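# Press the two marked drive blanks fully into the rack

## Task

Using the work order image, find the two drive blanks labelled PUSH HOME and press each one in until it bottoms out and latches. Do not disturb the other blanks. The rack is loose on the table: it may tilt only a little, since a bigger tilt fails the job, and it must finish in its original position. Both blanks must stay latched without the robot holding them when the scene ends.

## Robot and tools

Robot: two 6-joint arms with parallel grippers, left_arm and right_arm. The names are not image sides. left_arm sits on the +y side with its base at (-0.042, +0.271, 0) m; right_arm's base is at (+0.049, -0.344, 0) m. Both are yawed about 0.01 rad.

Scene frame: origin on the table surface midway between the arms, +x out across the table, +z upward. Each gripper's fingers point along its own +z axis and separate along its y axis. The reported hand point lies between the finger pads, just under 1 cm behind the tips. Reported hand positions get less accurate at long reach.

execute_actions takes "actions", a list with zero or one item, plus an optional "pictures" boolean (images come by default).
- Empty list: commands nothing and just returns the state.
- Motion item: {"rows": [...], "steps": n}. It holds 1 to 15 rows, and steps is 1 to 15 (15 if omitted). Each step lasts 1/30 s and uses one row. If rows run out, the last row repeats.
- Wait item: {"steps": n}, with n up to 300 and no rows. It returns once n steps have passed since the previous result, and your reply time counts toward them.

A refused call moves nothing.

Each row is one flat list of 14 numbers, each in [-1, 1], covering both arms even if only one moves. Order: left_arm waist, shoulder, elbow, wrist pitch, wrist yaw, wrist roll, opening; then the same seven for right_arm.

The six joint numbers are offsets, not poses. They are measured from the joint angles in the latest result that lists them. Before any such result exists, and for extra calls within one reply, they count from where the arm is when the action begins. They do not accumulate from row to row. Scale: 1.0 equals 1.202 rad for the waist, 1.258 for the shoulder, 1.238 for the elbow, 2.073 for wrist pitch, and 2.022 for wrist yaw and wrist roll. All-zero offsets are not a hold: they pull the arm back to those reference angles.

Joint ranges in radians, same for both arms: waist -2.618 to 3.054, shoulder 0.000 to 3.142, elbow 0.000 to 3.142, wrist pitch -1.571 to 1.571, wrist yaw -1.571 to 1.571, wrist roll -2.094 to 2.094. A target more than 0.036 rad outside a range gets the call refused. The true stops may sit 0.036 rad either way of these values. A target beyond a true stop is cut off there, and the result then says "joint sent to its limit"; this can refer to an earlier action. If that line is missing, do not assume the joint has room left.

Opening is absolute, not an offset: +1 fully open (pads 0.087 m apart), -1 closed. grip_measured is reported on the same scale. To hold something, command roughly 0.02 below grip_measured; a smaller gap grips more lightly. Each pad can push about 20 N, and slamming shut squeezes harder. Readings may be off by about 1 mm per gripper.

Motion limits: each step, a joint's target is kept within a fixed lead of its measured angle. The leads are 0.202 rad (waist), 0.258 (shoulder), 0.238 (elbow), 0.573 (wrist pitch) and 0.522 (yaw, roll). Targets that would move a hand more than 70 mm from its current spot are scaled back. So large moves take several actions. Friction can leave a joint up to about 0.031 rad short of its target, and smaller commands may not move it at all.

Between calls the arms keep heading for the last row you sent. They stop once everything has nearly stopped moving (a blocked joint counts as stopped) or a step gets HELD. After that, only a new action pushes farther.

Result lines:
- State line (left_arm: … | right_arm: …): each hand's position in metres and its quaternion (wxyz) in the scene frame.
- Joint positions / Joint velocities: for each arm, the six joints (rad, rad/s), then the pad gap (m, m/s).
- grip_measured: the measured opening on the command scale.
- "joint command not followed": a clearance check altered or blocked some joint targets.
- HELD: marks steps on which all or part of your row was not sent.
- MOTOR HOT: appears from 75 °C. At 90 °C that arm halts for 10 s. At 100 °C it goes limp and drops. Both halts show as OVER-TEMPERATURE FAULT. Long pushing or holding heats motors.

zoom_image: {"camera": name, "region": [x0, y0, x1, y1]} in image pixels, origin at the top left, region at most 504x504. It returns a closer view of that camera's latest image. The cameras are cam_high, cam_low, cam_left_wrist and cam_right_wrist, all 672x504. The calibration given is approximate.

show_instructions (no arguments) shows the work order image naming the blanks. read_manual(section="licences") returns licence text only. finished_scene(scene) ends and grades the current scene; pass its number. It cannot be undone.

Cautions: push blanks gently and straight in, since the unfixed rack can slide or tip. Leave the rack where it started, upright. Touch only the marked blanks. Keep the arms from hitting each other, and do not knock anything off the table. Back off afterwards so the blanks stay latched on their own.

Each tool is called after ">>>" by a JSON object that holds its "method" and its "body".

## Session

>>> {"method": "show_instructions", "body": {}}

>>> {"method": "execute_actions", "body": {"actions": []}}

Reference images for this scene: work order.

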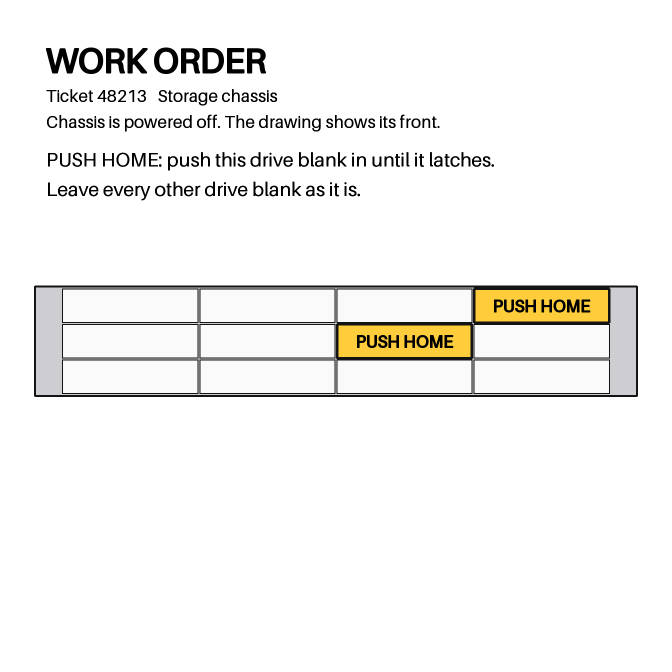

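Scene clock: 0.00 s of 4500.00 s.
left_arm: end_effector_position=(+0.2633, +0.1980, +0.2396) grip_measured=+0.985 end_effector_quat_wxyz=(+0.274, +0.802, +0.491, +0.202) | right_arm: end_effector_position=(+0.3476, -0.4624, +0.1101) grip_measured=+0.982 end_effector_quat_wxyz=(+0.194, +0.009, +0.978, +0.080)
Joint positions: left_arm=[-0.334  1.131  1.199 -0.944  0.021  1.682  0.087] | right_arm=[-0.477  1.631  1.312 -0.972 -0.322 -0.434  0.087]
Joint velocities: left_arm=[ 0.007 -0.007 -0.017  0.007 -0.139  0.007 -0.001] | right_arm=[ 0.007  0.002 -0.002  0.022 -0.022  0.007 -0.   ]
Motor temperatures (°C, as the motors report them): left_arm=[20 22 28 23 19 19] | right_arm=[20 32 24 25 19 20]
camera_calibration (this result's frames):
cam_left_wrist: T_world_to_cam=[[-0.680537, 0.350214, -0.643599, 0.263142], [-0.168676, 0.779904, 0.602742, -0.227305], [0.713035, 0.518748, -0.471681, -0.0379482], [0, 0, 0, 1]] pos_world=[0.167795, 0.104806, 0.288465]
cam_right_wrist: T_world_to_cam=[[0.0122588, -0.988324, -0.151876, -0.44705], [-0.884536, -0.0815506, 0.459289, 0.243847], [-0.466312, 0.128709, -0.875207, 0.460576], [0, 0, 0, 1]] pos_world=[0.435944, -0.481225, 0.223207]

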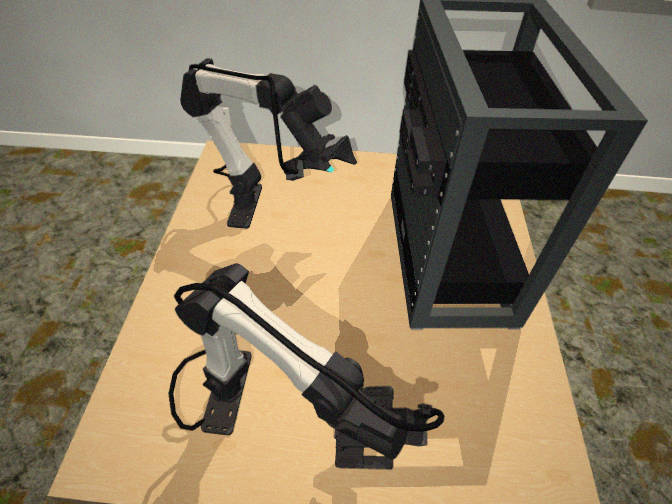

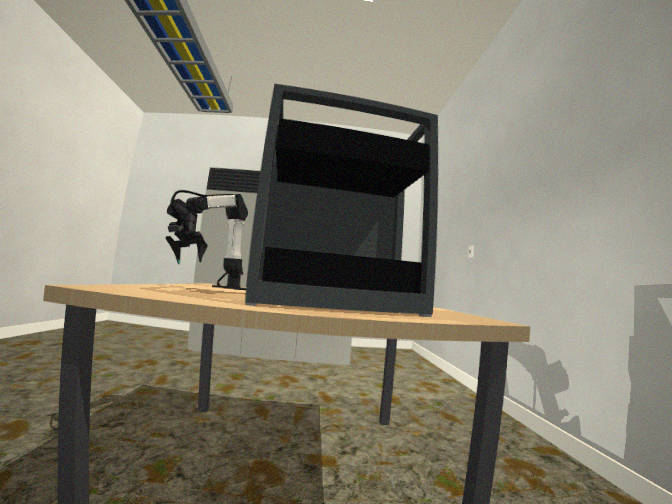

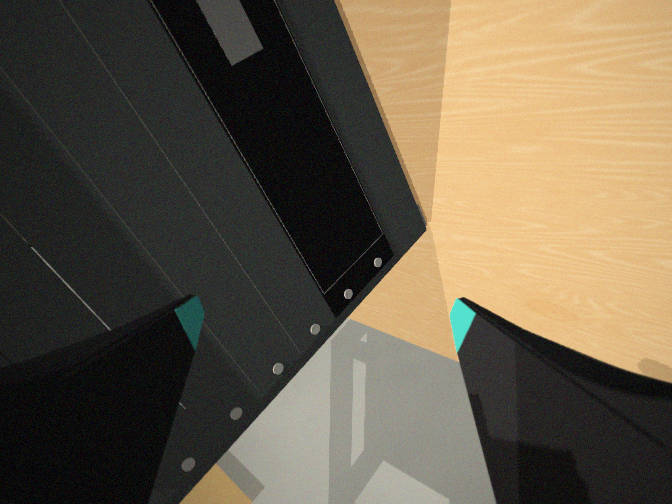

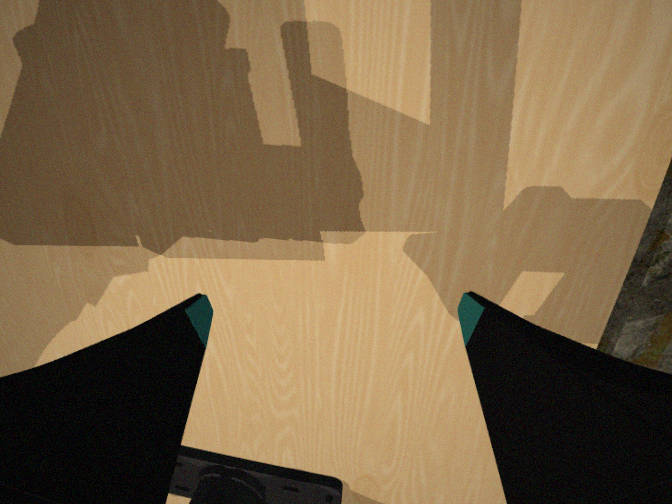

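>>> {"method": "execute_actions", "body": {"actions": [{"rows":[[-0.01,0.01,0,0.05,0,-0.06,0.8,0.01,0.015,0.022,0.04,-0.03,0.015,1],[-0.02,0.02,0,0.11,0,-0.12,0.6,0.02,0.03,0.044,0.08,-0.07,0.03,1],[-0.03,0.032,0,0.17,0,-0.18,0.4,0.03,0.045,0.066,0.12,-0.11,0.045,1],[-0.04,0.044,0,0.23,0,-0.24,0.2,0.04,0.06,0.088,0.16,-0.15,0.06,1],[-0.05,0.056,0,0.29,0,-0.3,0,0.05,0.075,0.11,0.2,-0.19,0.075,1],[-0.06,0.068,0,0.35,0,-0.36,-0.2,0.06,0.09,0.132,0.24,-0.23,0.09,1],[-0.07,0.08,0,0.41,0,-0.42,-0.4,0.07,0.105,0.154,0.28,-0.27,0.105,1],[-0.08,0.092,0,0.47,0,-0.48,-0.6,0.08,0.12,0.176,0.32,-0.31,0.12,1],[-0.09,0.104,0,0.53,0,-0.54,-0.8,0.09,0.135,0.198,0.36,-0.35,0.135,1],[-0.1,0.116,0,0.58,0,-0.6,-1,0.1,0.15,0.22,0.4,-0.39,0.15,1],[-0.11,0.128,0,0.63,0,-0.66,-1,0.11,0.165,0.242,0.44,-0.43,0.165,1],[-0.12,0.14,0,0.68,0,-0.72,-1,0.12,0.18,0.264,0.48,-0.47,0.18,1],[-0.13,0.152,0,0.72,0,-0.77,-1,0.13,0.195,0.286,0.52,-0.51,0.195,1],[-0.135,0.164,0,0.75,0,-0.81,-1,0.14,0.21,0.308,0.55,-0.55,0.205,1],[-0.138,0.174,0,0.78,-0.01,-0.835,-1,0.15,0.224,0.325,0.57,-0.587,0.215,1]],"steps":15}], "pictures": false}}

>>> {"method": "execute_actions", "body": {"actions": [{"steps":22}], "pictures": false}}

>>> {"method": "execute_actions", "body": {"actions": [{"rows":[[0,0,0,0,0,0,-1,0.015,0,0,0,0,0,1],[0,0,0,0,0,0,-1,0.03,0,0,0,0,0,1],[0,0,0,0,0,0,-1,0.05,0,0,0,0,0,1],[0,0,0,0,0,0,-1,0.07,0,0,0,0,0,1],[0,0,0,0,0,0,-1,0.09,0,0,0,0,0,1],[0,0,0,0,0,0,-1,0.11,0,0,0,0,0,1],[0,0,0,0,0,0,-1,0.13,0,0,0,0,0,1],[0,0,0,0,0,0,-1,0.15,0,0,0,0,0,1],[0,0,0,0,0,0,-1,0.17,0,0,0,0,0,1],[0,0,0,0,0,0,-1,0.185,0,0,0,0,0,1],[0,0,0,0,0,0,-1,0.197,0,0,0,0,0,1],[0,0,0,0,0,0,-1,0.205,0,0,0,0,0,1]],"steps":15}]}}

Scene clock: 21.27 s of 4500.00 s.
left_arm: end_effector_position=(+0.3657, +0.0757, +0.3759) grip_measured=-1.000 end_effector_quat_wxyz=(+0.717, +0.372, +0.588, +0.038) | right_arm: end_effector_position=(+0.5402, -0.3889, +0.2491) grip_measured=+0.982 end_effector_quat_wxyz=(+0.538, -0.157, +0.785, +0.263)
Joint positions: left_arm=[-0.471  1.305  1.199  0.138  0.02   0.618  0.   ] | right_arm=[-0.358  1.819  1.597 -0.297 -0.966 -0.183  0.087]
Joint velocities: left_arm=[-0.256  0.408  0.007  2.527 -0.037 -2.322  0.   ] | right_arm=[ 0.349  0.603  0.852  2.059 -1.81   0.711 -0.001]
Motor temperatures (°C, as the motors report them): left_arm=[20 22 29 25 19 19] | right_arm=[20 34 26 25 19 20]
Steps of this call (steps 1 to 90: nothing new was sent; then 17.77 s passed at rest; steps 91 to 105: all 15 steps of this action). Readings (joint positions):
91: left_arm=[-0.334 1.131 1.199 -0.938 0.021 1.667] | right_arm=[-0.477 1.631 1.312 -0.967 -0.329 -0.430]
92: left_arm=[-0.336 1.132 1.199 -0.914 0.021 1.631] | right_arm=[-0.476 1.634 1.316 -0.953 -0.348 -0.421]
94: left_arm=[-0.351 1.144 1.199 -0.805 0.021 1.510] | right_arm=[-0.465 1.655 1.349 -0.889 -0.417 -0.393]
98: left_arm=[-0.396 1.203 1.199 -0.464 0.021 1.181] | right_arm=[-0.428 1.708 1.432 -0.701 -0.588 -0.329]
105: the state above

Scene clock: 22.00 s of 4500.00 s.
left_arm: end_effector_position=(+0.3492, +0.0498, +0.4795) grip_measured=-1.000 end_effector_quat_wxyz=(+0.834, +0.135, +0.490, -0.216) | right_arm: end_effector_position=(+0.5237, -0.3144, +0.3349) grip_measured=+0.982 end_effector_quat_wxyz=(+0.589, -0.396, +0.586, +0.392)
Joint positions: left_arm=[-0.49   1.341  1.199  0.647  0.011  0.011  0.   ] | right_arm=[-0.293  1.891  1.7    0.192 -1.497 -0.007  0.087]
Joint velocities: left_arm=[-0.007  0.012  0.012 -0.037 -0.007 -0.037  0.   ] | right_arm=[-0.002  0.017  0.002  0.066  0.007  0.022  0.   ]
Motor temperatures (°C, as the motors report them): left_arm=[20 22 30 25 19 19] | right_arm=[20 35 26 25 19 20]
Steps of this call (steps 1 to 22: the robot went on to your last target). Readings (joint positions):
1: left_arm=[-0.479 1.319 1.199 0.223 0.020 0.534] | right_arm=[-0.345 1.841 1.627 -0.221 -1.042 -0.155]
2: left_arm=[-0.485 1.330 1.199 0.303 0.019 0.440] | right_arm=[-0.332 1.863 1.655 -0.140 -1.127 -0.126]
4: left_arm=[-0.490 1.341 1.199 0.429 0.017 0.283] | right_arm=[-0.308 1.889 1.690 -0.009 -1.261 -0.083]
8: left_arm=[-0.490 1.341 1.199 0.569 0.013 0.118] | right_arm=[-0.292 1.891 1.700 0.120 -1.406 -0.038]
22: the state above

Scene clock: 22.50 s of 4500.00 s.
left_arm: end_effector_position=(+0.3492, +0.0498, +0.4795) grip_measured=-1.000 end_effector_quat_wxyz=(+0.834, +0.135, +0.490, -0.216) | right_arm: end_effector_position=(+0.5003, -0.1937, +0.3349) grip_measured=+0.982 end_effector_quat_wxyz=(+0.533, -0.469, +0.529, +0.465)
Joint positions: left_arm=[-0.49   1.341  1.199  0.647  0.011  0.01   0.   ] | right_arm=[-0.034  1.891  1.7    0.192 -1.497 -0.007  0.087]
Joint velocities: left_arm=[-0.002 -0.002  0.007 -0.022  0.007 -0.022  0.   ] | right_arm=[ 0.066 -0.002 -0.002 -0.037 -0.007  0.007 -0.   ]
Motor temperatures (°C, as the motors report them): left_arm=[20 22 30 25 19 19] | right_arm=[20 35 26 25 19 20]
Steps of this call (steps 1 to 15: all 15 steps of this action). Readings (joint positions):
1: left_arm=[-0.490 1.341 1.199 0.647 0.011 0.010] | right_arm=[-0.292 1.891 1.700 0.192 -1.497 -0.007]
2: left_arm=[-0.490 1.341 1.199 0.647 0.011 0.010] | right_arm=[-0.289 1.891 1.700 0.192 -1.497 -0.007]
4: left_arm=[-0.490 1.341 1.199 0.647 0.011 0.010] | right_arm=[-0.270 1.891 1.700 0.192 -1.497 -0.007]
8: left_arm=[-0.490 1.341 1.199 0.647 0.011 0.010] | right_arm=[-0.173 1.891 1.700 0.192 -1.497 -0.007]
15: the state above
camera_calibration (this result's frames):
cam_left_wrist: T_world_to_cam=[[-0.496166, -0.868214, 0.00480419, 0.213247], [-0.296067, 0.163989, -0.940985, 0.57359], [0.816189, -0.468307, -0.338415, 0.0400446], [0, 0, 0, 1]] pos_world=[0.242943, 0.109835, 0.552266]
cam_right_wrist: T_world_to_cam=[[0.990556, -0.13668, 0.0108553, -0.52822], [-0.0981016, -0.761825, -0.640312, 0.140616], [0.0957874, 0.6332, -0.768038, 0.474587], [0, 0, 0, 1]] pos_world=[0.491567, -0.265581, 0.460273]

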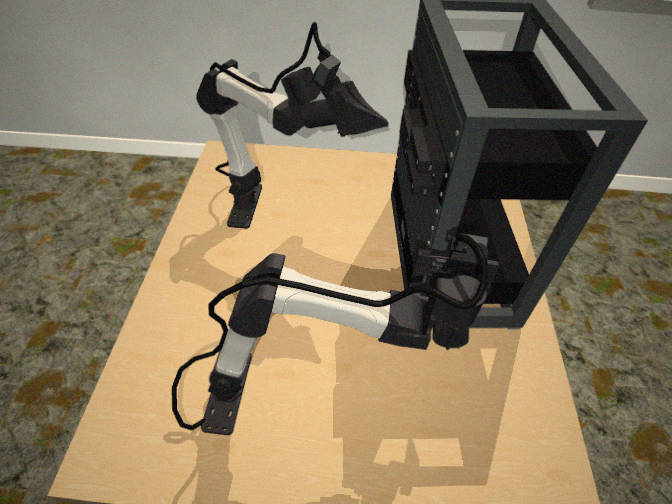

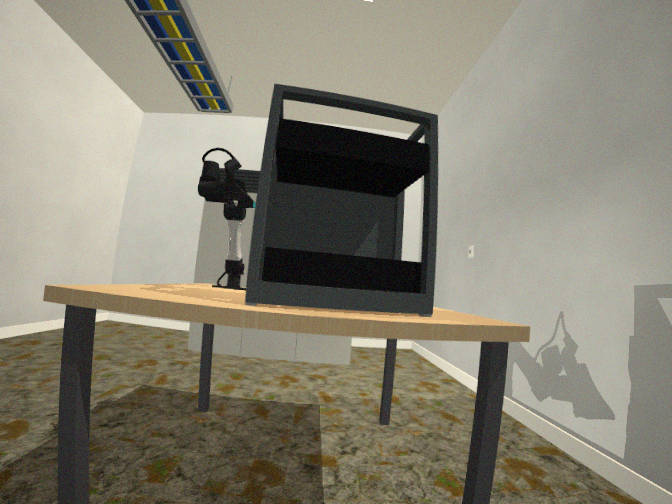

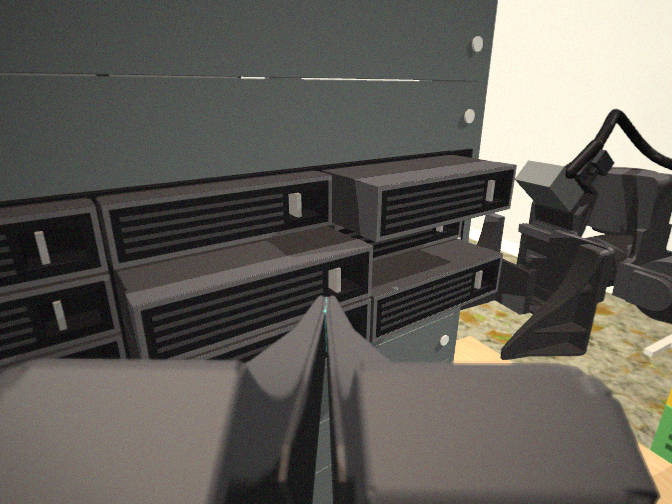

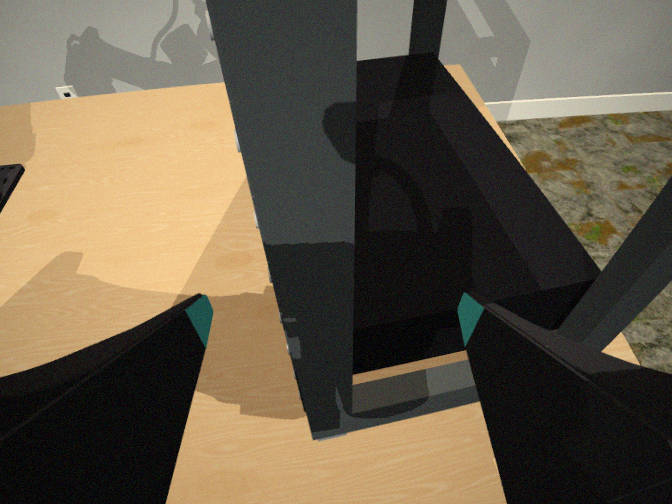

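>>> {"method": "execute_actions", "body": {"actions": [{"rows":[[0,0.003,0.025,-0.02,0,0,-1,0.005,0.015,0.018,0,0,0,1],[0,0.006,0.05,-0.045,0,0,-1,0.012,0.024,0.03,-0.002,0,0,1],[0,0.01,0.077,-0.07,0,0,-1,0.022,0.033,0.042,-0.005,0,0,1],[0,0.015,0.104,-0.097,0,0,-1,0.034,0.042,0.054,-0.008,0,0,1],[0.004,0.02,0.131,-0.124,0,0,-1,0.046,0.051,0.066,-0.011,0,0,1],[0.008,0.026,0.158,-0.151,0,0,-1,0.058,0.06,0.078,-0.014,0,0,1],[0.012,0.032,0.185,-0.178,0,0,-1,0.07,0.069,0.09,-0.017,0,0,1],[0.016,0.038,0.212,-0.205,0,0,-1,0.082,0.078,0.102,-0.02,0,0,1],[0.02,0.045,0.239,-0.232,0,0,-1,0.094,0.087,0.114,-0.023,0,0,1],[0.024,0.052,0.266,-0.259,0,0,-1,0.106,0.096,0.126,-0.026,0,0,1],[0.028,0.059,0.293,-0.286,0,0,-1,0.118,0.105,0.138,-0.029,0,0,1],[0.032,0.066,0.32,-0.313,0,0,-1,0.13,0.113,0.149,-0.032,0,0,1],[0.036,0.073,0.345,-0.335,0,0,-1,0.141,0.12,0.158,-0.032,0,0,1],[0.04,0.08,0.368,-0.352,0,0,-1,0.151,0.126,0.166,-0.032,0,0,0.8],[0.043,0.087,0.388,-0.364,0,0,-1,0.158,0.13,0.171,-0.032,0,0,0.4]],"steps":15}], "pictures": false}}

>>> {"method": "execute_actions", "body": {"actions": [{"steps":15}]}}

Scene clock: 48.43 s of 4500.00 s.
left_arm: end_effector_position=(+0.3646, +0.0592, +0.5134) grip_measured=-1.000 end_effector_quat_wxyz=(+0.780, +0.148, +0.578, -0.188) | right_arm: end_effector_position=(+0.5006, -0.1172, +0.3338) grip_measured=+0.588 end_effector_quat_wxyz=(+0.495, -0.513, +0.486, +0.506)
Joint positions: left_arm=[-0.456  1.416  1.614  0.094  0.011  0.01   0.   ] | right_arm=[ 0.133  2.024  1.878  0.154 -1.497 -0.007  0.069]
Joint velocities: left_arm=[ 0.12   0.276  0.789 -1.282  0.051 -0.051  0.   ] | right_arm=[ 0.354  0.261  0.232 -0.066  0.037  0.007 -0.331]
Motor temperatures (°C, as the motors report them): left_arm=[20 23 31 25 19 19] | right_arm=[20 40 27 27 19 20]
Steps of this call (steps 1 to 15: the robot went on to your last target; steps 16 to 90: nothing new was sent; then 22.43 s passed at rest; steps 91 to 105: all 15 steps of this action). Readings (joint positions):
91: left_arm=[-0.490 1.341 1.199 0.645 0.011 0.010] | right_arm=[-0.038 1.891 1.700 0.192 -1.497 -0.007]
92: left_arm=[-0.490 1.341 1.205 0.632 0.011 0.010] | right_arm=[-0.038 1.892 1.703 0.191 -1.497 -0.007]
94: left_arm=[-0.490 1.348 1.243 0.575 0.011 0.010] | right_arm=[-0.030 1.904 1.725 0.191 -1.497 -0.007]
98: left_arm=[-0.489 1.367 1.378 0.419 0.011 0.010] | right_arm=[0.022 1.945 1.787 0.185 -1.497 -0.007]
105: the state above

Scene clock: 48.93 s of 4500.00 s.
left_arm: end_effector_position=(+0.3722, +0.0595, +0.4758) grip_measured=-1.000 end_effector_quat_wxyz=(+0.729, +0.161, +0.642, -0.174) | right_arm: end_effector_position=(+0.4973, -0.1048, +0.3315) grip_measured=+0.400 end_effector_quat_wxyz=(-0.485, +0.517, -0.483, -0.515)
Joint positions: left_arm=[-0.448  1.441  1.655 -0.089  0.011  0.01   0.   ] | right_arm=[ 0.16   2.038  1.893  0.142 -1.497 -0.007  0.061]
Joint velocities: left_arm=[-0.007 -0.002  0.007 -0.11  -0.081 -0.022  0.   ] | right_arm=[-0.017 -0.007  0.007 -0.066 -0.022 -0.037 -0.   ]
Motor temperatures (°C, as the motors report them): left_arm=[20 23 31 25 19 19] | right_arm=[20 40 27 27 19 20]
Steps of this call (steps 1 to 15: the robot went on to your last target). Readings (joint positions):
1: left_arm=[-0.452 1.423 1.636 0.060 0.011 0.010] | right_arm=[0.145 2.030 1.885 0.151 -1.497 -0.007]
2: left_arm=[-0.450 1.427 1.648 0.033 0.011 0.010] | right_arm=[0.153 2.035 1.888 0.149 -1.497 -0.007]
4: left_arm=[-0.448 1.430 1.655 -0.009 0.011 0.010] | right_arm=[0.160 2.038 1.889 0.144 -1.497 -0.007]
8: left_arm=[-0.448 1.437 1.655 -0.062 0.011 0.010] | right_arm=[0.160 2.038 1.892 0.142 -1.497 -0.007]
15: the state above
camera_calibration (this result's frames):
cam_left_wrist: T_world_to_cam=[[-0.45684, -0.889516, 0.00759972, 0.218383], [-0.592607, 0.297959, -0.748356, 0.586112], [0.663411, -0.346383, -0.663253, 0.228757], [0, 0, 0, 1]] pos_world=[0.29534, 0.098855, 0.588685]
cam_right_wrist: T_world_to_cam=[[0.998367, 0.0566434, 0.00743365, -0.495504], [0.0482691, -0.76676, -0.640116, 0.132499], [-0.0305585, 0.63943, -0.768242, 0.479507], [0, 0, 0, 1]] pos_world=[0.502952, -0.176949, 0.456876]

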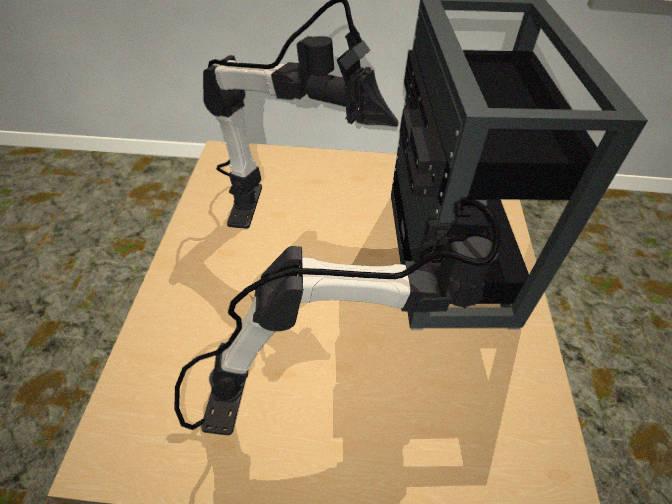

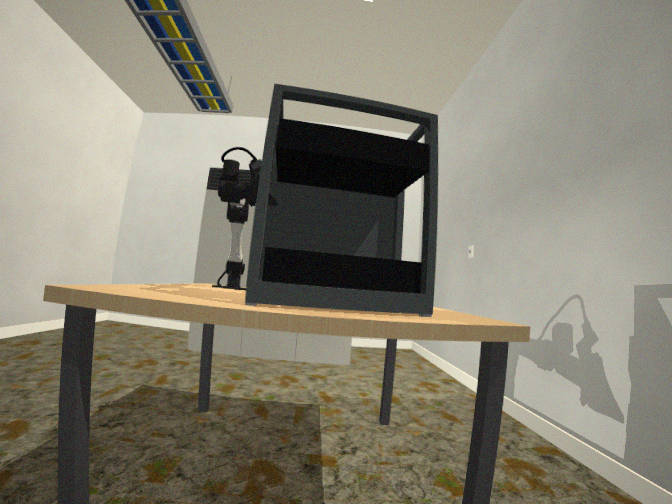

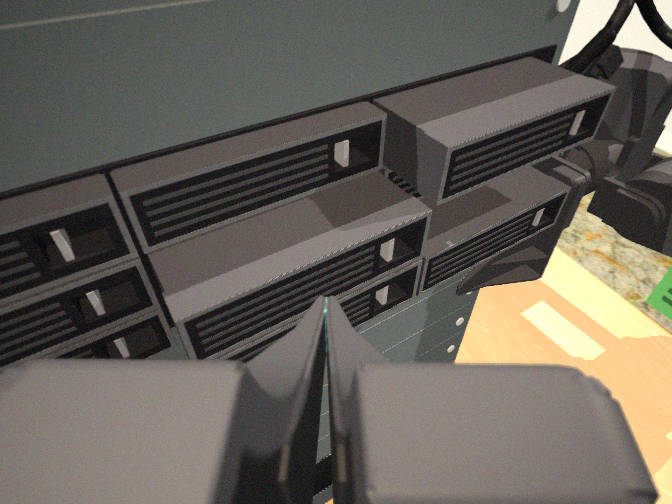

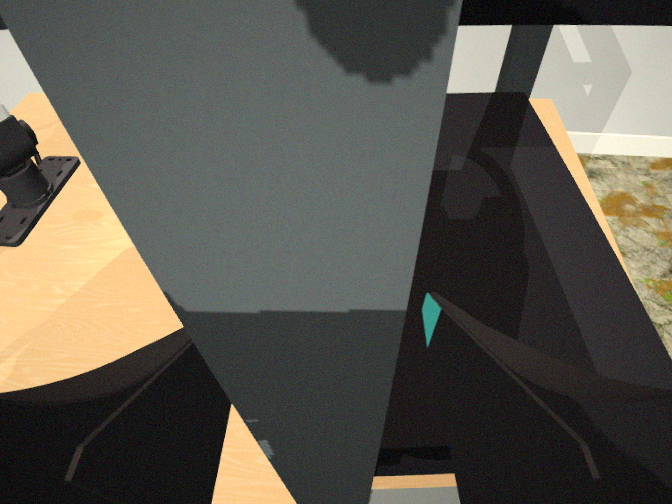

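>>> {"method": "execute_actions", "body": {"actions": [{"rows":[[0,0.008,0.018,0,0,0,-1,0,0,0,0,-0.008,0,0.36],[0,0.013,0.023,0,0,0,-1,0,0,0,0,-0.015,0,0.32],[0,0.018,0.028,0,0,0,-1,0,0,0,0,-0.02,0,0.28],[0,0.023,0.033,0,0,0,-1,0,0,0,0,-0.022,0,0.24],[0,0.028,0.038,0,0,0,-1,0,0,0,0,-0.022,0,0.2],[0,0.033,0.042,0,0,0,-1,0,0,0,0,-0.022,0,0.16],[0,0.038,0.046,0,0,0,-1,0,0,0,0,-0.022,0,0.12],[0,0.043,0.05,0,0,0,-1,0,0,0,0,-0.022,0,0.08],[0,0.048,0.054,0,0,0,-1,0,0,0,0,-0.022,0,0.05],[0,0.053,0.059,0,0,0,-1,0,0,0,0,-0.022,0,0.02],[0,0.058,0.064,0,0,0,-1,0,0,0,0,-0.022,0,-0.01],[0,0.062,0.068,0,0,0,-1,0,0,0,0,-0.022,0,-0.03],[0,0.066,0.071,0,0,0,-1,0,0,0,0,-0.022,0,-0.05],[0,0.069,0.074,0,0,0,-1,0,0,0,0,-0.022,0,-0.07],[0,0.069,0.074,0,0,0,-1,0,0,0,0,-0.022,0,-0.09]],"steps":15}], "pictures": false}}

>>> {"method": "execute_actions", "body": {"actions": [{"steps":8}]}}

Scene clock: 65.60 s of 4500.00 s.
left_arm: end_effector_position=(+0.3874, +0.0518, +0.4730) grip_measured=-1.000 end_effector_quat_wxyz=(+0.725, +0.162, +0.647, -0.173) | right_arm: end_effector_position=(+0.4895, -0.1055, +0.3315) grip_measured=-0.074 end_effector_quat_wxyz=(-0.473, +0.528, -0.471, -0.525)
Joint positions: left_arm=[-0.448  1.504  1.715 -0.099  0.011  0.01   0.   ] | right_arm=[ 0.16   2.038  1.893  0.142 -1.541 -0.008  0.041]
Joint velocities: left_arm=[ 0.002  0.012  0.051 -0.037  0.081  0.022  0.   ] | right_arm=[-0.017 -0.017 -0.007  0.022 -0.125 -0.037 -0.   ]
Motor temperatures (°C, as the motors report them): left_arm=[20 23 33 26 19 19] | right_arm=[20 42 29 27 19 20]
Steps of this call (steps 1 to 15: the robot went on to your last target; steps 16 to 90: nothing new was sent; then 13.17 s passed at rest; steps 91 to 105: all 15 steps of this action). Readings (joint positions):
91: left_arm=[-0.448 1.441 1.655 -0.094 0.011 0.010] | right_arm=[0.160 2.038 1.893 0.142 -1.498 -0.007]
92: left_arm=[-0.448 1.441 1.655 -0.094 0.011 0.010] | right_arm=[0.160 2.038 1.893 0.142 -1.501 -0.007]
94: left_arm=[-0.448 1.444 1.659 -0.094 0.011 0.010] | right_arm=[0.160 2.038 1.893 0.142 -1.511 -0.007]
98: left_arm=[-0.448 1.467 1.683 -0.094 0.011 0.010] | right_arm=[0.160 2.038 1.893 0.142 -1.524 -0.007]
105: the state above

Scene clock: 65.87 s of 4500.00 s.
left_arm: end_effector_position=(+0.3873, +0.0518, +0.4732) grip_measured=-1.000 end_effector_quat_wxyz=(+0.725, +0.162, +0.647, -0.173) | right_arm: end_effector_position=(+0.4895, -0.1055, +0.3315) grip_measured=-0.074 end_effector_quat_wxyz=(-0.474, +0.528, -0.470, -0.525)
Joint positions: left_arm=[-0.448  1.504  1.716 -0.101  0.011  0.01   0.   ] | right_arm=[ 0.16   2.038  1.893  0.142 -1.541 -0.009  0.041]
Joint velocities: left_arm=[-0.002 -0.012 -0.017 -0.051  0.007 -0.037  0.   ] | right_arm=[-0.007 -0.007 -0.032 -0.037 -0.037 -0.007 -0.001]
Motor temperatures (°C, as the motors report them): left_arm=[20 23 33 26 19 19] | right_arm=[20 42 29 27 19 20]
Steps of this call (steps 1 to 8: the robot went on to your last target). Readings (joint positions):
1: left_arm=[-0.448 1.504 1.716 -0.100 0.011 0.010] | right_arm=[0.160 2.038 1.893 0.142 -1.541 -0.009]
2: left_arm=[-0.448 1.504 1.716 -0.101 0.011 0.010] | right_arm=[0.160 2.038 1.893 0.142 -1.541 -0.009]
4: left_arm=[-0.448 1.504 1.716 -0.101 0.011 0.010] | right_arm=[0.160 2.038 1.893 0.142 -1.541 -0.009]
8: the state above
camera_calibration (this result's frames):
cam_left_wrist: T_world_to_cam=[[-0.457082, -0.889392, 0.00764251, 0.218505], [-0.601844, 0.302954, -0.73892, 0.594223], [0.654874, -0.342346, -0.67375, 0.222442], [0, 0, 0, 1]] pos_world=[0.311833, 0.0904665, 0.587284]
cam_right_wrist: T_world_to_cam=[[0.994829, 0.101129, 0.00933413, -0.48196], [0.0836344, -0.763638, -0.640205, 0.115428], [-0.0576156, 0.637675, -0.768148, 0.492736], [0, 0, 0, 1]] pos_world=[0.498203, -0.177319, 0.45689]

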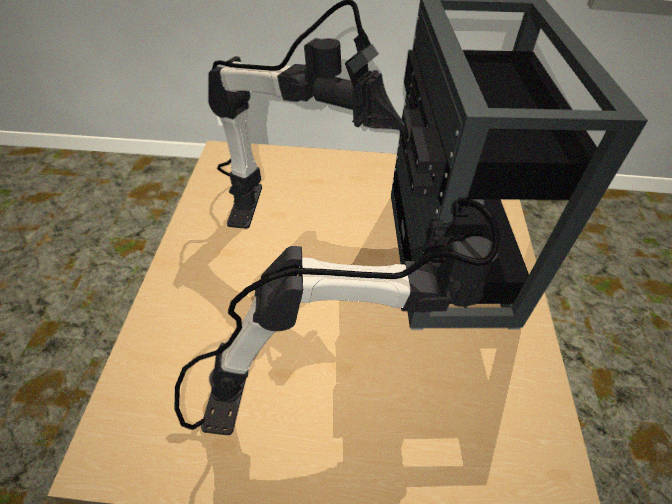

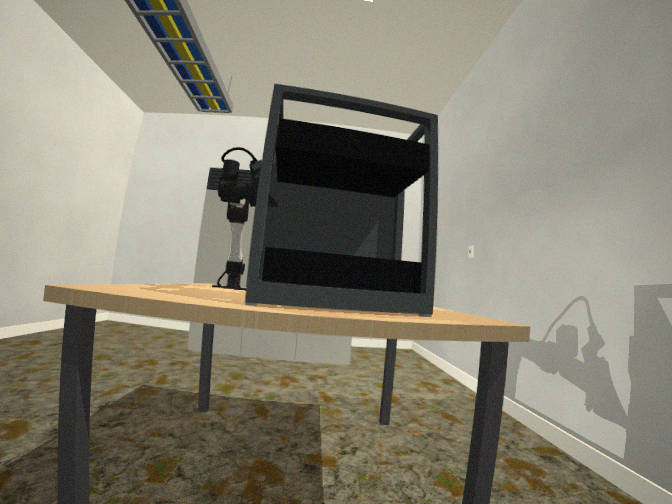

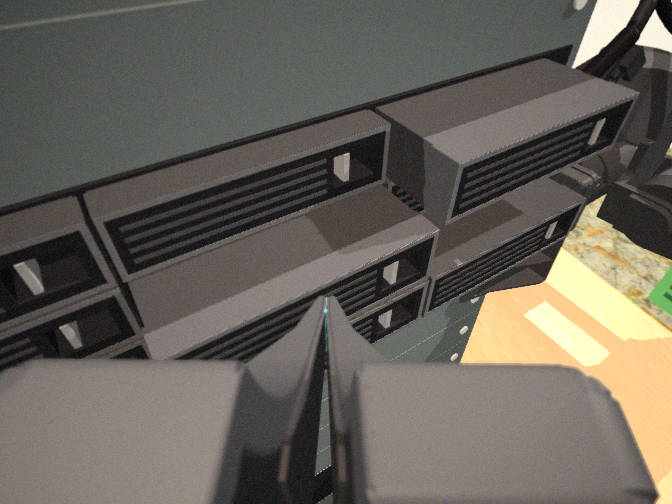

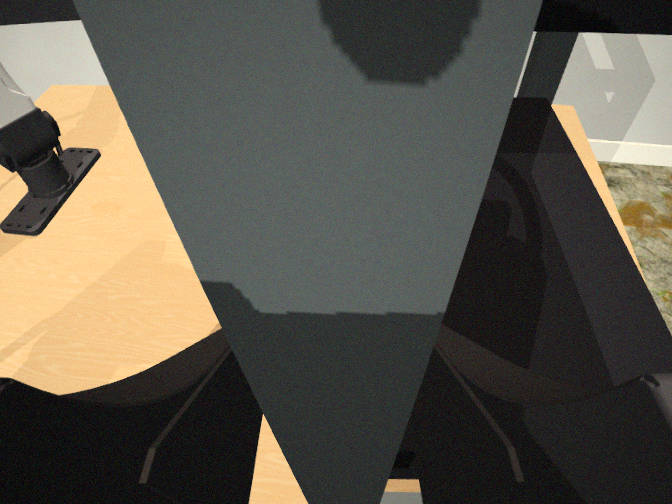

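>>> {"method": "execute_actions", "body": {"actions": [{"rows":[[0.01,0.022,0.016,0,-0.005,0,-1,0,0,0,0,0,0,-0.095],[0.014,0.028,0.021,0,-0.01,0,-1,0,0,0,0,0,0,-0.095],[0.018,0.034,0.026,0,-0.015,0,-1,0,0,0,0,0,0,-0.095],[0.02,0.039,0.031,0,-0.015,0,-1,0,0,0,0,0,0,-0.095],[0.022,0.044,0.036,0,-0.015,0,-1,0,0,0,0,0,0,-0.095],[0.024,0.049,0.041,0,-0.015,0,-1,0,0,0,0,0,0,-0.095],[0.026,0.054,0.046,0,-0.015,0,-1,0,0,0,0,0,0,-0.095],[0.028,0.059,0.051,0,-0.015,0,-1,0,0,0,0,0,0,-0.095],[0.03,0.064,0.056,0,-0.015,0,-1,0,0,0,0,0,0,-0.095],[0.031,0.07,0.061,0,-0.015,0,-1,0,0,0,0,0,0,-0.095],[0.032,0.076,0.066,0,-0.015,0,-1,0,0,0,0,0,0,-0.095],[0.034,0.082,0.071,0,-0.015,0,-1,0,0,0,0,0,0,-0.095],[0.035,0.087,0.075,0,-0.015,0,-1,0,0,0,0,0,0,-0.095],[0.036,0.091,0.078,0,-0.015,0,-1,0,0,0,0,0,0,-0.095],[0.037,0.094,0.081,0,-0.015,0,-1,0,0,0,0,0,0,-0.095]],"steps":15}], "pictures": false}}

>>> {"method": "execute_actions", "body": {"actions": [{"steps":8}]}}

Scene clock: 77.27 s of 4500.00 s.
left_arm: end_effector_position=(+0.4089, +0.0536, +0.4724) grip_measured=-1.000 end_effector_quat_wxyz=(+0.724, +0.155, +0.652, -0.164) | right_arm: end_effector_position=(+0.4895, -0.1055, +0.3315) grip_measured=-0.074 end_effector_quat_wxyz=(-0.474, +0.528, -0.470, -0.525)
Joint positions: left_arm=[-0.426  1.576  1.791 -0.111  0.01   0.01   0.   ] | right_arm=[ 0.16   2.038  1.893  0.142 -1.541 -0.009  0.041]
Joint velocities: left_arm=[ 0.046  0.144  0.154 -0.022 -0.022  0.066  0.   ] | right_arm=[-0.002  0.022  0.002 -0.007  0.022  0.007  0.   ]
Motor temperatures (°C, as the motors report them): left_arm=[20 23 34 27 19 19] | right_arm=[20 44 29 27 19 20]
Steps of this call (steps 1 to 15: the robot went on to your last target; steps 16 to 90: nothing new was sent; then 7.90 s passed at rest; steps 91 to 105: all 15 steps of this action). Readings (joint positions):
91: left_arm=[-0.448 1.506 1.716 -0.101 0.011 0.010] | right_arm=[0.160 2.038 1.893 0.142 -1.541 -0.009]
92: left_arm=[-0.448 1.506 1.716 -0.101 0.011 0.010] | right_arm=[0.160 2.038 1.893 0.142 -1.541 -0.009]
94: left_arm=[-0.447 1.509 1.722 -0.105 0.010 0.010] | right_arm=[0.160 2.038 1.893 0.142 -1.541 -0.009]
98: left_arm=[-0.440 1.531 1.746 -0.111 0.010 0.010] | right_arm=[0.160 2.038 1.893 0.142 -1.541 -0.009]
105: the state above

Scene clock: 77.53 s of 4500.00 s.
left_arm: end_effector_position=(+0.4111, +0.0538, +0.4725) grip_measured=-1.000 end_effector_quat_wxyz=(+0.725, +0.154, +0.652, -0.163) | right_arm: end_effector_position=(+0.4895, -0.1055, +0.3315) grip_measured=-0.074 end_effector_quat_wxyz=(-0.474, +0.528, -0.470, -0.525)
Joint positions: left_arm=[-0.423  1.584  1.798 -0.111  0.01   0.01   0.   ] | right_arm=[ 0.16   2.038  1.893  0.142 -1.541 -0.009  0.041]
Joint velocities: left_arm=[-0.012 -0.012  0.017 -0.051 -0.007 -0.007  0.   ] | right_arm=[-0.022  0.002  0.002  0.066  0.007 -0.007  0.001]
Motor temperatures (°C, as the motors report them): left_arm=[20 23 34 27 19 19] | right_arm=[20 44 29 27 19 20]
Steps of this call (steps 1 to 8: the robot went on to your last target). Readings (joint positions):
1: left_arm=[-0.424 1.580 1.794 -0.111 0.010 0.010] | right_arm=[0.160 2.038 1.893 0.142 -1.541 -0.009]
2: left_arm=[-0.423 1.583 1.797 -0.111 0.010 0.010] | right_arm=[0.160 2.038 1.893 0.142 -1.541 -0.009]
4: left_arm=[-0.423 1.584 1.798 -0.111 0.010 0.010] | right_arm=[0.160 2.038 1.893 0.142 -1.541 -0.009]
8: the state above
camera_calibration (this result's frames):
cam_left_wrist: T_world_to_cam=[[-0.434153, -0.900805, 0.00776935, 0.22236], [-0.614489, 0.289832, -0.733758, 0.61093], [0.658721, -0.323338, -0.679367, 0.207113], [0, 0, 0, 1]] pos_world=[0.335519, 0.0902032, 0.587253]
cam_right_wrist: T_world_to_cam=[[0.994826, 0.101129, 0.00971558, -0.4821], [0.0838772, -0.763612, -0.640204, 0.115312], [-0.0573243, 0.637707, -0.768143, 0.492595], [0, 0, 0, 1]] pos_world=[0.498171, -0.177323, 0.456891]

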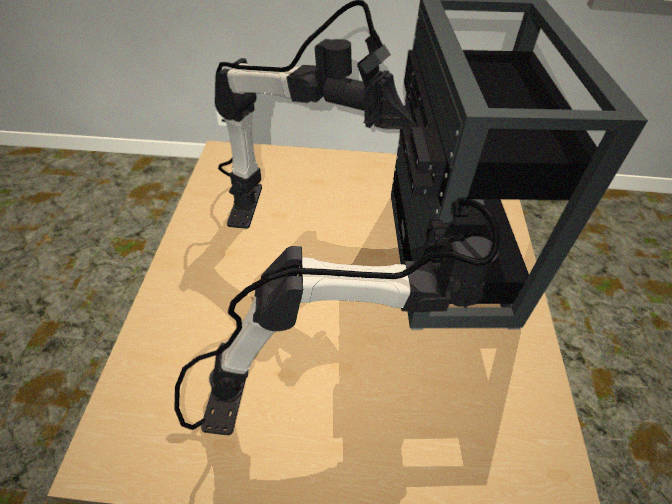

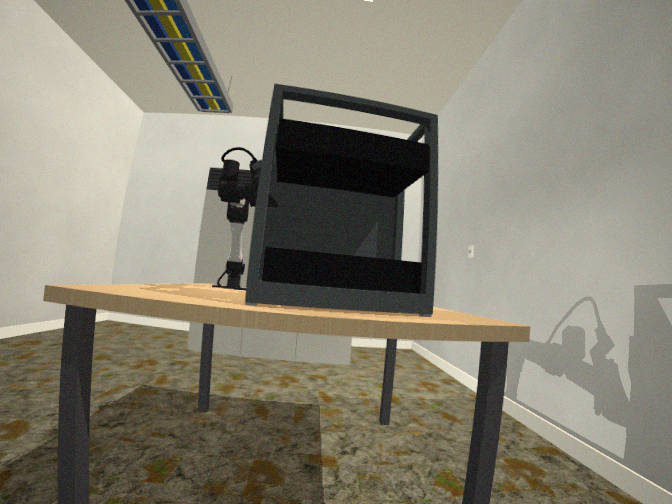

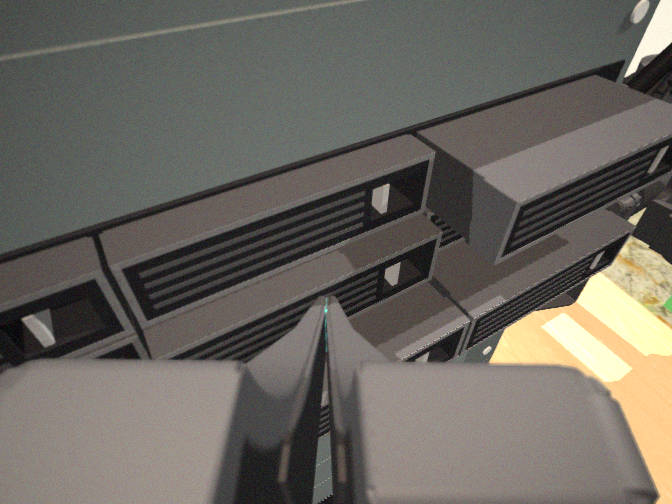

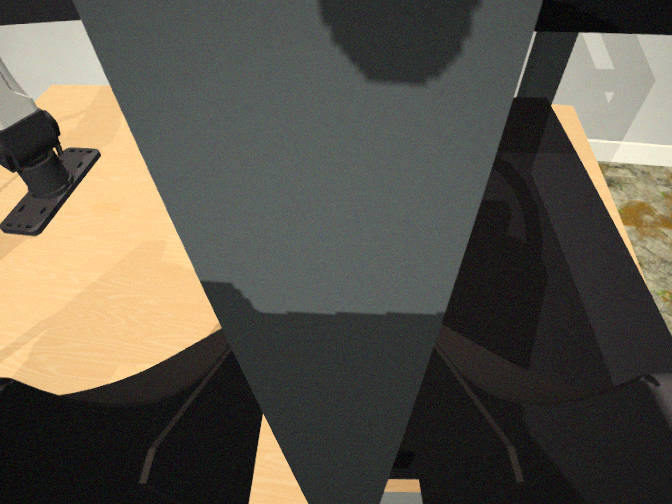

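>>> {"method": "execute_actions", "body": {"actions": []}}

Scene clock: 90.40 s of 4500.00 s.
left_arm: end_effector_position=(+0.4111, +0.0538, +0.4725) grip_measured=-1.000 end_effector_quat_wxyz=(+0.725, +0.154, +0.652, -0.163) | right_arm: end_effector_position=(+0.4895, -0.1055, +0.3315) grip_measured=-0.074 end_effector_quat_wxyz=(-0.474, +0.528, -0.470, -0.525)
Joint positions: left_arm=[-0.423  1.584  1.798 -0.111  0.01   0.01   0.   ] | right_arm=[ 0.16   2.038  1.893  0.142 -1.541 -0.009  0.041]
Joint velocities: left_arm=[ 0.002 -0.002 -0.002  0.051  0.007 -0.022  0.   ] | right_arm=[-0.007 -0.002 -0.012  0.007  0.007  0.037 -0.001]
Motor temperatures (°C, as the motors report them): left_arm=[20 23 34 27 19 19] | right_arm=[20 45 29 27 19 20]
Steps of this call (steps 1 to 15: the robot went on to your last target; steps 16 to 90: nothing new was sent; then 9.87 s passed at rest). Readings (joint positions):
1: left_arm=[-0.423 1.584 1.798 -0.111 0.010 0.010] | right_arm=[0.160 2.038 1.893 0.142 -1.541 -0.009]
2: left_arm=[-0.423 1.584 1.798 -0.111 0.010 0.010] | right_arm=[0.160 2.038 1.893 0.142 -1.541 -0.009]
4: left_arm=[-0.423 1.584 1.798 -0.111 0.010 0.010] | right_arm=[0.160 2.038 1.893 0.142 -1.541 -0.009]
8: left_arm=[-0.423 1.584 1.798 -0.111 0.010 0.010] | right_arm=[0.160 2.038 1.893 0.142 -1.541 -0.009]
90: the state above
All arms were judged still, so your last target was given up. Only a new action makes them travel on or press farther. Fingers that are still opening or closing keep moving.
camera_calibration (this result's frames):
cam_left_wrist: T_world_to_cam=[[-0.434153, -0.900805, 0.00776935, 0.22236], [-0.614489, 0.289832, -0.733758, 0.61093], [0.658721, -0.323338, -0.679367, 0.207113], [0, 0, 0, 1]] pos_world=[0.335519, 0.0902032, 0.587253]
cam_right_wrist: T_world_to_cam=[[0.994826, 0.101129, 0.00971558, -0.4821], [0.0838772, -0.763612, -0.640204, 0.115312], [-0.0573243, 0.637707, -0.768143, 0.492595], [0, 0, 0, 1]] pos_world=[0.498171, -0.177323, 0.456891]

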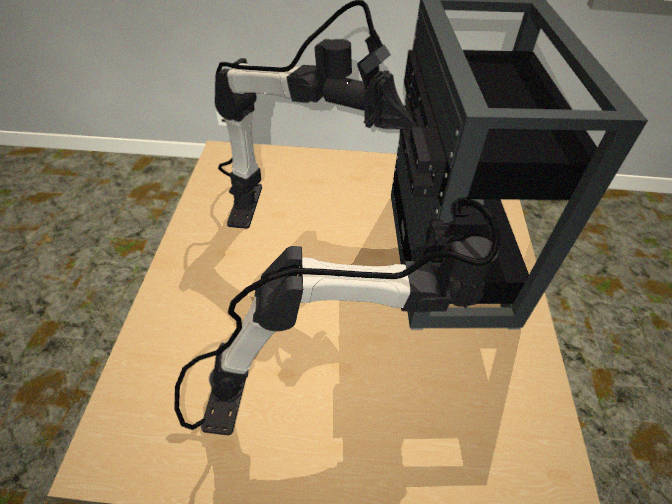

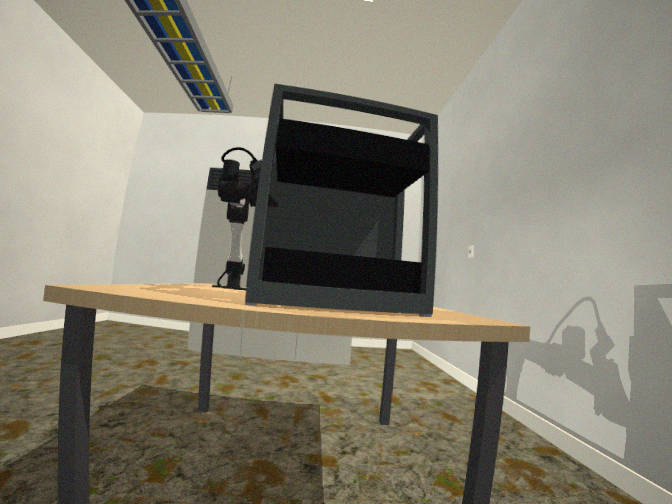

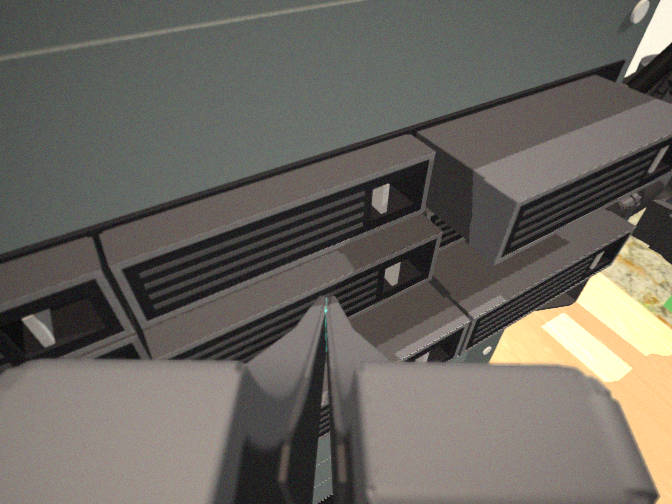

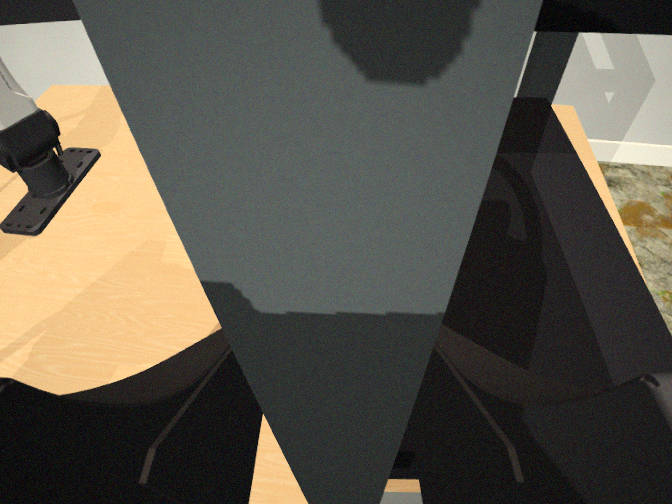

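>>> {"method": "execute_actions", "body": {"actions": [{"rows":[[0.008,0.012,0.007,0,-0.005,0,-1,0,0,0,0,0,0,-0.095],[0.016,0.024,0.014,0,-0.01,0,-1,0,0,0,0,0,0,-0.095],[0.02,0.032,0.018,0,-0.013,0,-1,0,0,0,0,0,0,-0.095],[0.023,0.037,0.021,0,-0.015,0,-1,0,0,0,0,0,0,-0.095],[0.026,0.042,0.024,0,-0.016,0,-1,0,0,0,0,0,0,-0.095],[0.028,0.047,0.027,0,-0.018,0,-1,0,0,0,0,0,0,-0.095],[0.031,0.052,0.03,0,-0.019,0,-1,0,0,0,0,0,0,-0.095],[0.033,0.057,0.033,0,-0.021,0,-1,0,0,0,0,0,0,-0.095],[0.036,0.062,0.036,0,-0.022,0,-1,0,0,0,0,0,0,-0.095],[0.038,0.067,0.039,0,-0.024,0,-1,0,0,0,0,0,0,-0.095],[0.041,0.072,0.042,0,-0.025,0,-1,0,0,0,0,0,0,-0.095],[0.043,0.077,0.044,0,-0.027,0,-1,0,0,0,0,0,0,-0.095],[0.046,0.082,0.046,0,-0.028,0,-1,0,0,0,0,0,0,-0.095],[0.048,0.086,0.048,0,-0.029,0,-1,0,0,0,0,0,0,-0.095],[0.05,0.09,0.05,0,-0.03,0,-1,0,0,0,0,0,0,-0.095]],"steps":15}], "pictures": false}}

>>> {"method": "execute_actions", "body": {"actions": [{"steps":10}]}}

Scene clock: 99.60 s of 4500.00 s.
left_arm: end_effector_position=(+0.4237, +0.0556, +0.4721) grip_measured=-1.000 end_effector_quat_wxyz=(+0.724, +0.149, +0.654, -0.161) | right_arm: end_effector_position=(+0.4895, -0.1055, +0.3315) grip_measured=-0.074 end_effector_quat_wxyz=(-0.474, +0.528, -0.470, -0.525)
Joint positions: left_arm=[-0.407  1.626  1.844 -0.118  0.016  0.003  0.   ] | right_arm=[ 0.16   2.038  1.893  0.142 -1.541 -0.009  0.041]
Joint velocities: left_arm=[ 0.022  0.022  0.081 -0.125  0.022 -0.066  0.   ] | right_arm=[-0.007 -0.017 -0.017 -0.007 -0.022 -0.051  0.   ]
Motor temperatures (°C, as the motors report them): left_arm=[20 23 35 28 19 19] | right_arm=[20 46 29 27 19 20]
Steps of this call (steps 1 to 90: nothing new was sent; then 5.70 s passed at rest; steps 91 to 105: all 15 steps of this action). Readings (joint positions):
91: left_arm=[-0.423 1.584 1.798 -0.111 0.011 0.010] | right_arm=[0.160 2.038 1.893 0.142 -1.541 -0.009]
92: left_arm=[-0.423 1.584 1.798 -0.111 0.011 0.010] | right_arm=[0.160 2.038 1.893 0.142 -1.541 -0.009]
94: left_arm=[-0.422 1.584 1.798 -0.111 0.011 0.010] | right_arm=[0.160 2.038 1.893 0.142 -1.541 -0.009]
98: left_arm=[-0.416 1.602 1.816 -0.112 0.011 0.010] | right_arm=[0.160 2.038 1.893 0.142 -1.541 -0.009]
105: the state above

Scene clock: 99.93 s of 4500.00 s.
left_arm: end_effector_position=(+0.4238, +0.0556, +0.4720) grip_measured=-1.000 end_effector_quat_wxyz=(+0.722, +0.149, +0.655, -0.164) | right_arm: end_effector_position=(+0.4895, -0.1055, +0.3315) grip_measured=-0.074 end_effector_quat_wxyz=(-0.474, +0.528, -0.470, -0.525)
Joint positions: left_arm=[-0.405  1.628  1.849 -0.124  0.022 -0.001  0.   ] | right_arm=[ 0.16   2.038  1.893  0.142 -1.541 -0.009  0.041]
Joint velocities: left_arm=[ 0.012 -0.007 -0.007 -0.007  0.007 -0.081  0.   ] | right_arm=[-0.012  0.007 -0.032  0.037 -0.066 -0.037  0.   ]
Motor temperatures (°C, as the motors report them): left_arm=[20 23 35 28 19 19] | right_arm=[20 46 29 27 19 20]
Steps of this call (steps 1 to 10: the robot went on to your last target). Readings (joint positions):
1: left_arm=[-0.406 1.627 1.846 -0.120 0.018 0.002] | right_arm=[0.160 2.038 1.893 0.142 -1.541 -0.009]
2: left_arm=[-0.406 1.627 1.847 -0.122 0.019 0.001] | right_arm=[0.160 2.038 1.893 0.142 -1.541 -0.009]
4: left_arm=[-0.405 1.628 1.848 -0.124 0.021 -0.000] | right_arm=[0.160 2.038 1.893 0.142 -1.541 -0.009]
8: left_arm=[-0.405 1.628 1.849 -0.124 0.021 -0.001] | right_arm=[0.160 2.038 1.893 0.142 -1.541 -0.009]
10: the state above
camera_calibration (this result's frames):
cam_left_wrist: T_world_to_cam=[[-0.42846, -0.90338, 0.0180892, 0.222391], [-0.623827, 0.281271, -0.729196, 0.620062], [0.653653, -0.323716, -0.684066, 0.20333], [0, 0, 0, 1]] pos_world=[0.34919, 0.0923192, 0.587215]
cam_right_wrist: T_world_to_cam=[[0.994826, 0.101129, 0.00971558, -0.4821], [0.0838772, -0.763612, -0.640204, 0.115312], [-0.0573243, 0.637707, -0.768143, 0.492595], [0, 0, 0, 1]] pos_world=[0.498171, -0.177323, 0.456891]

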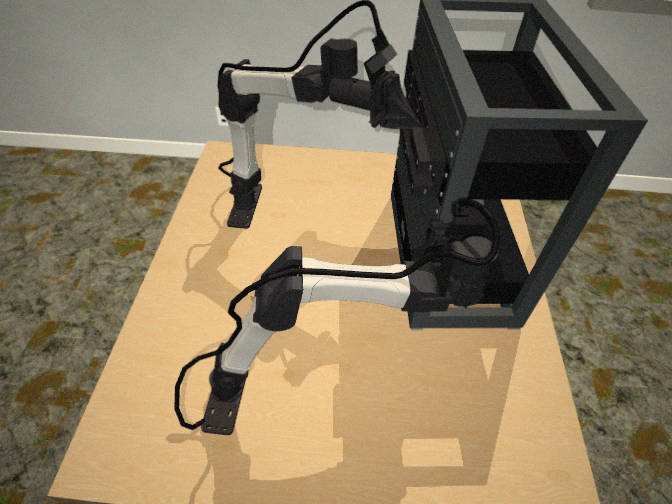

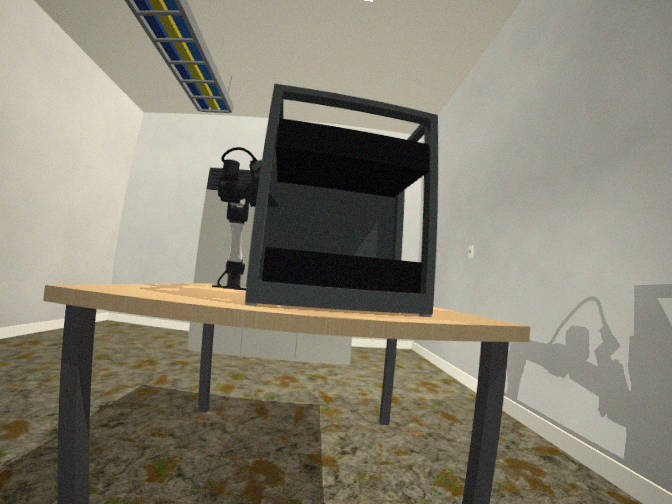

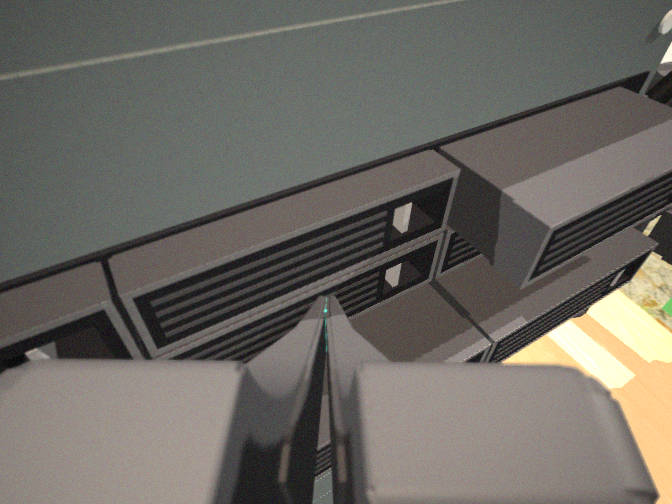

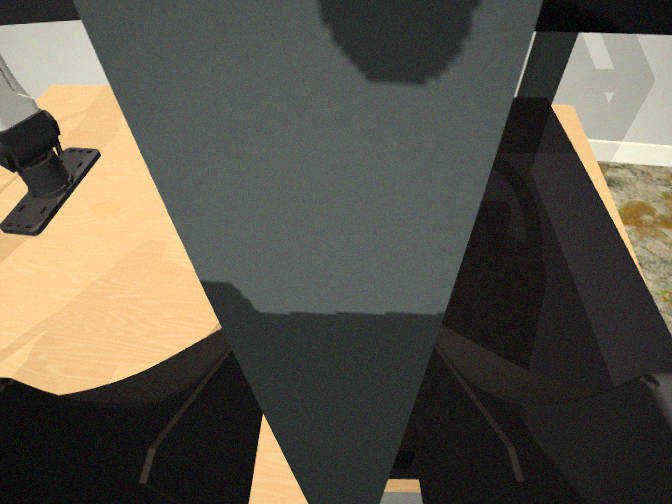

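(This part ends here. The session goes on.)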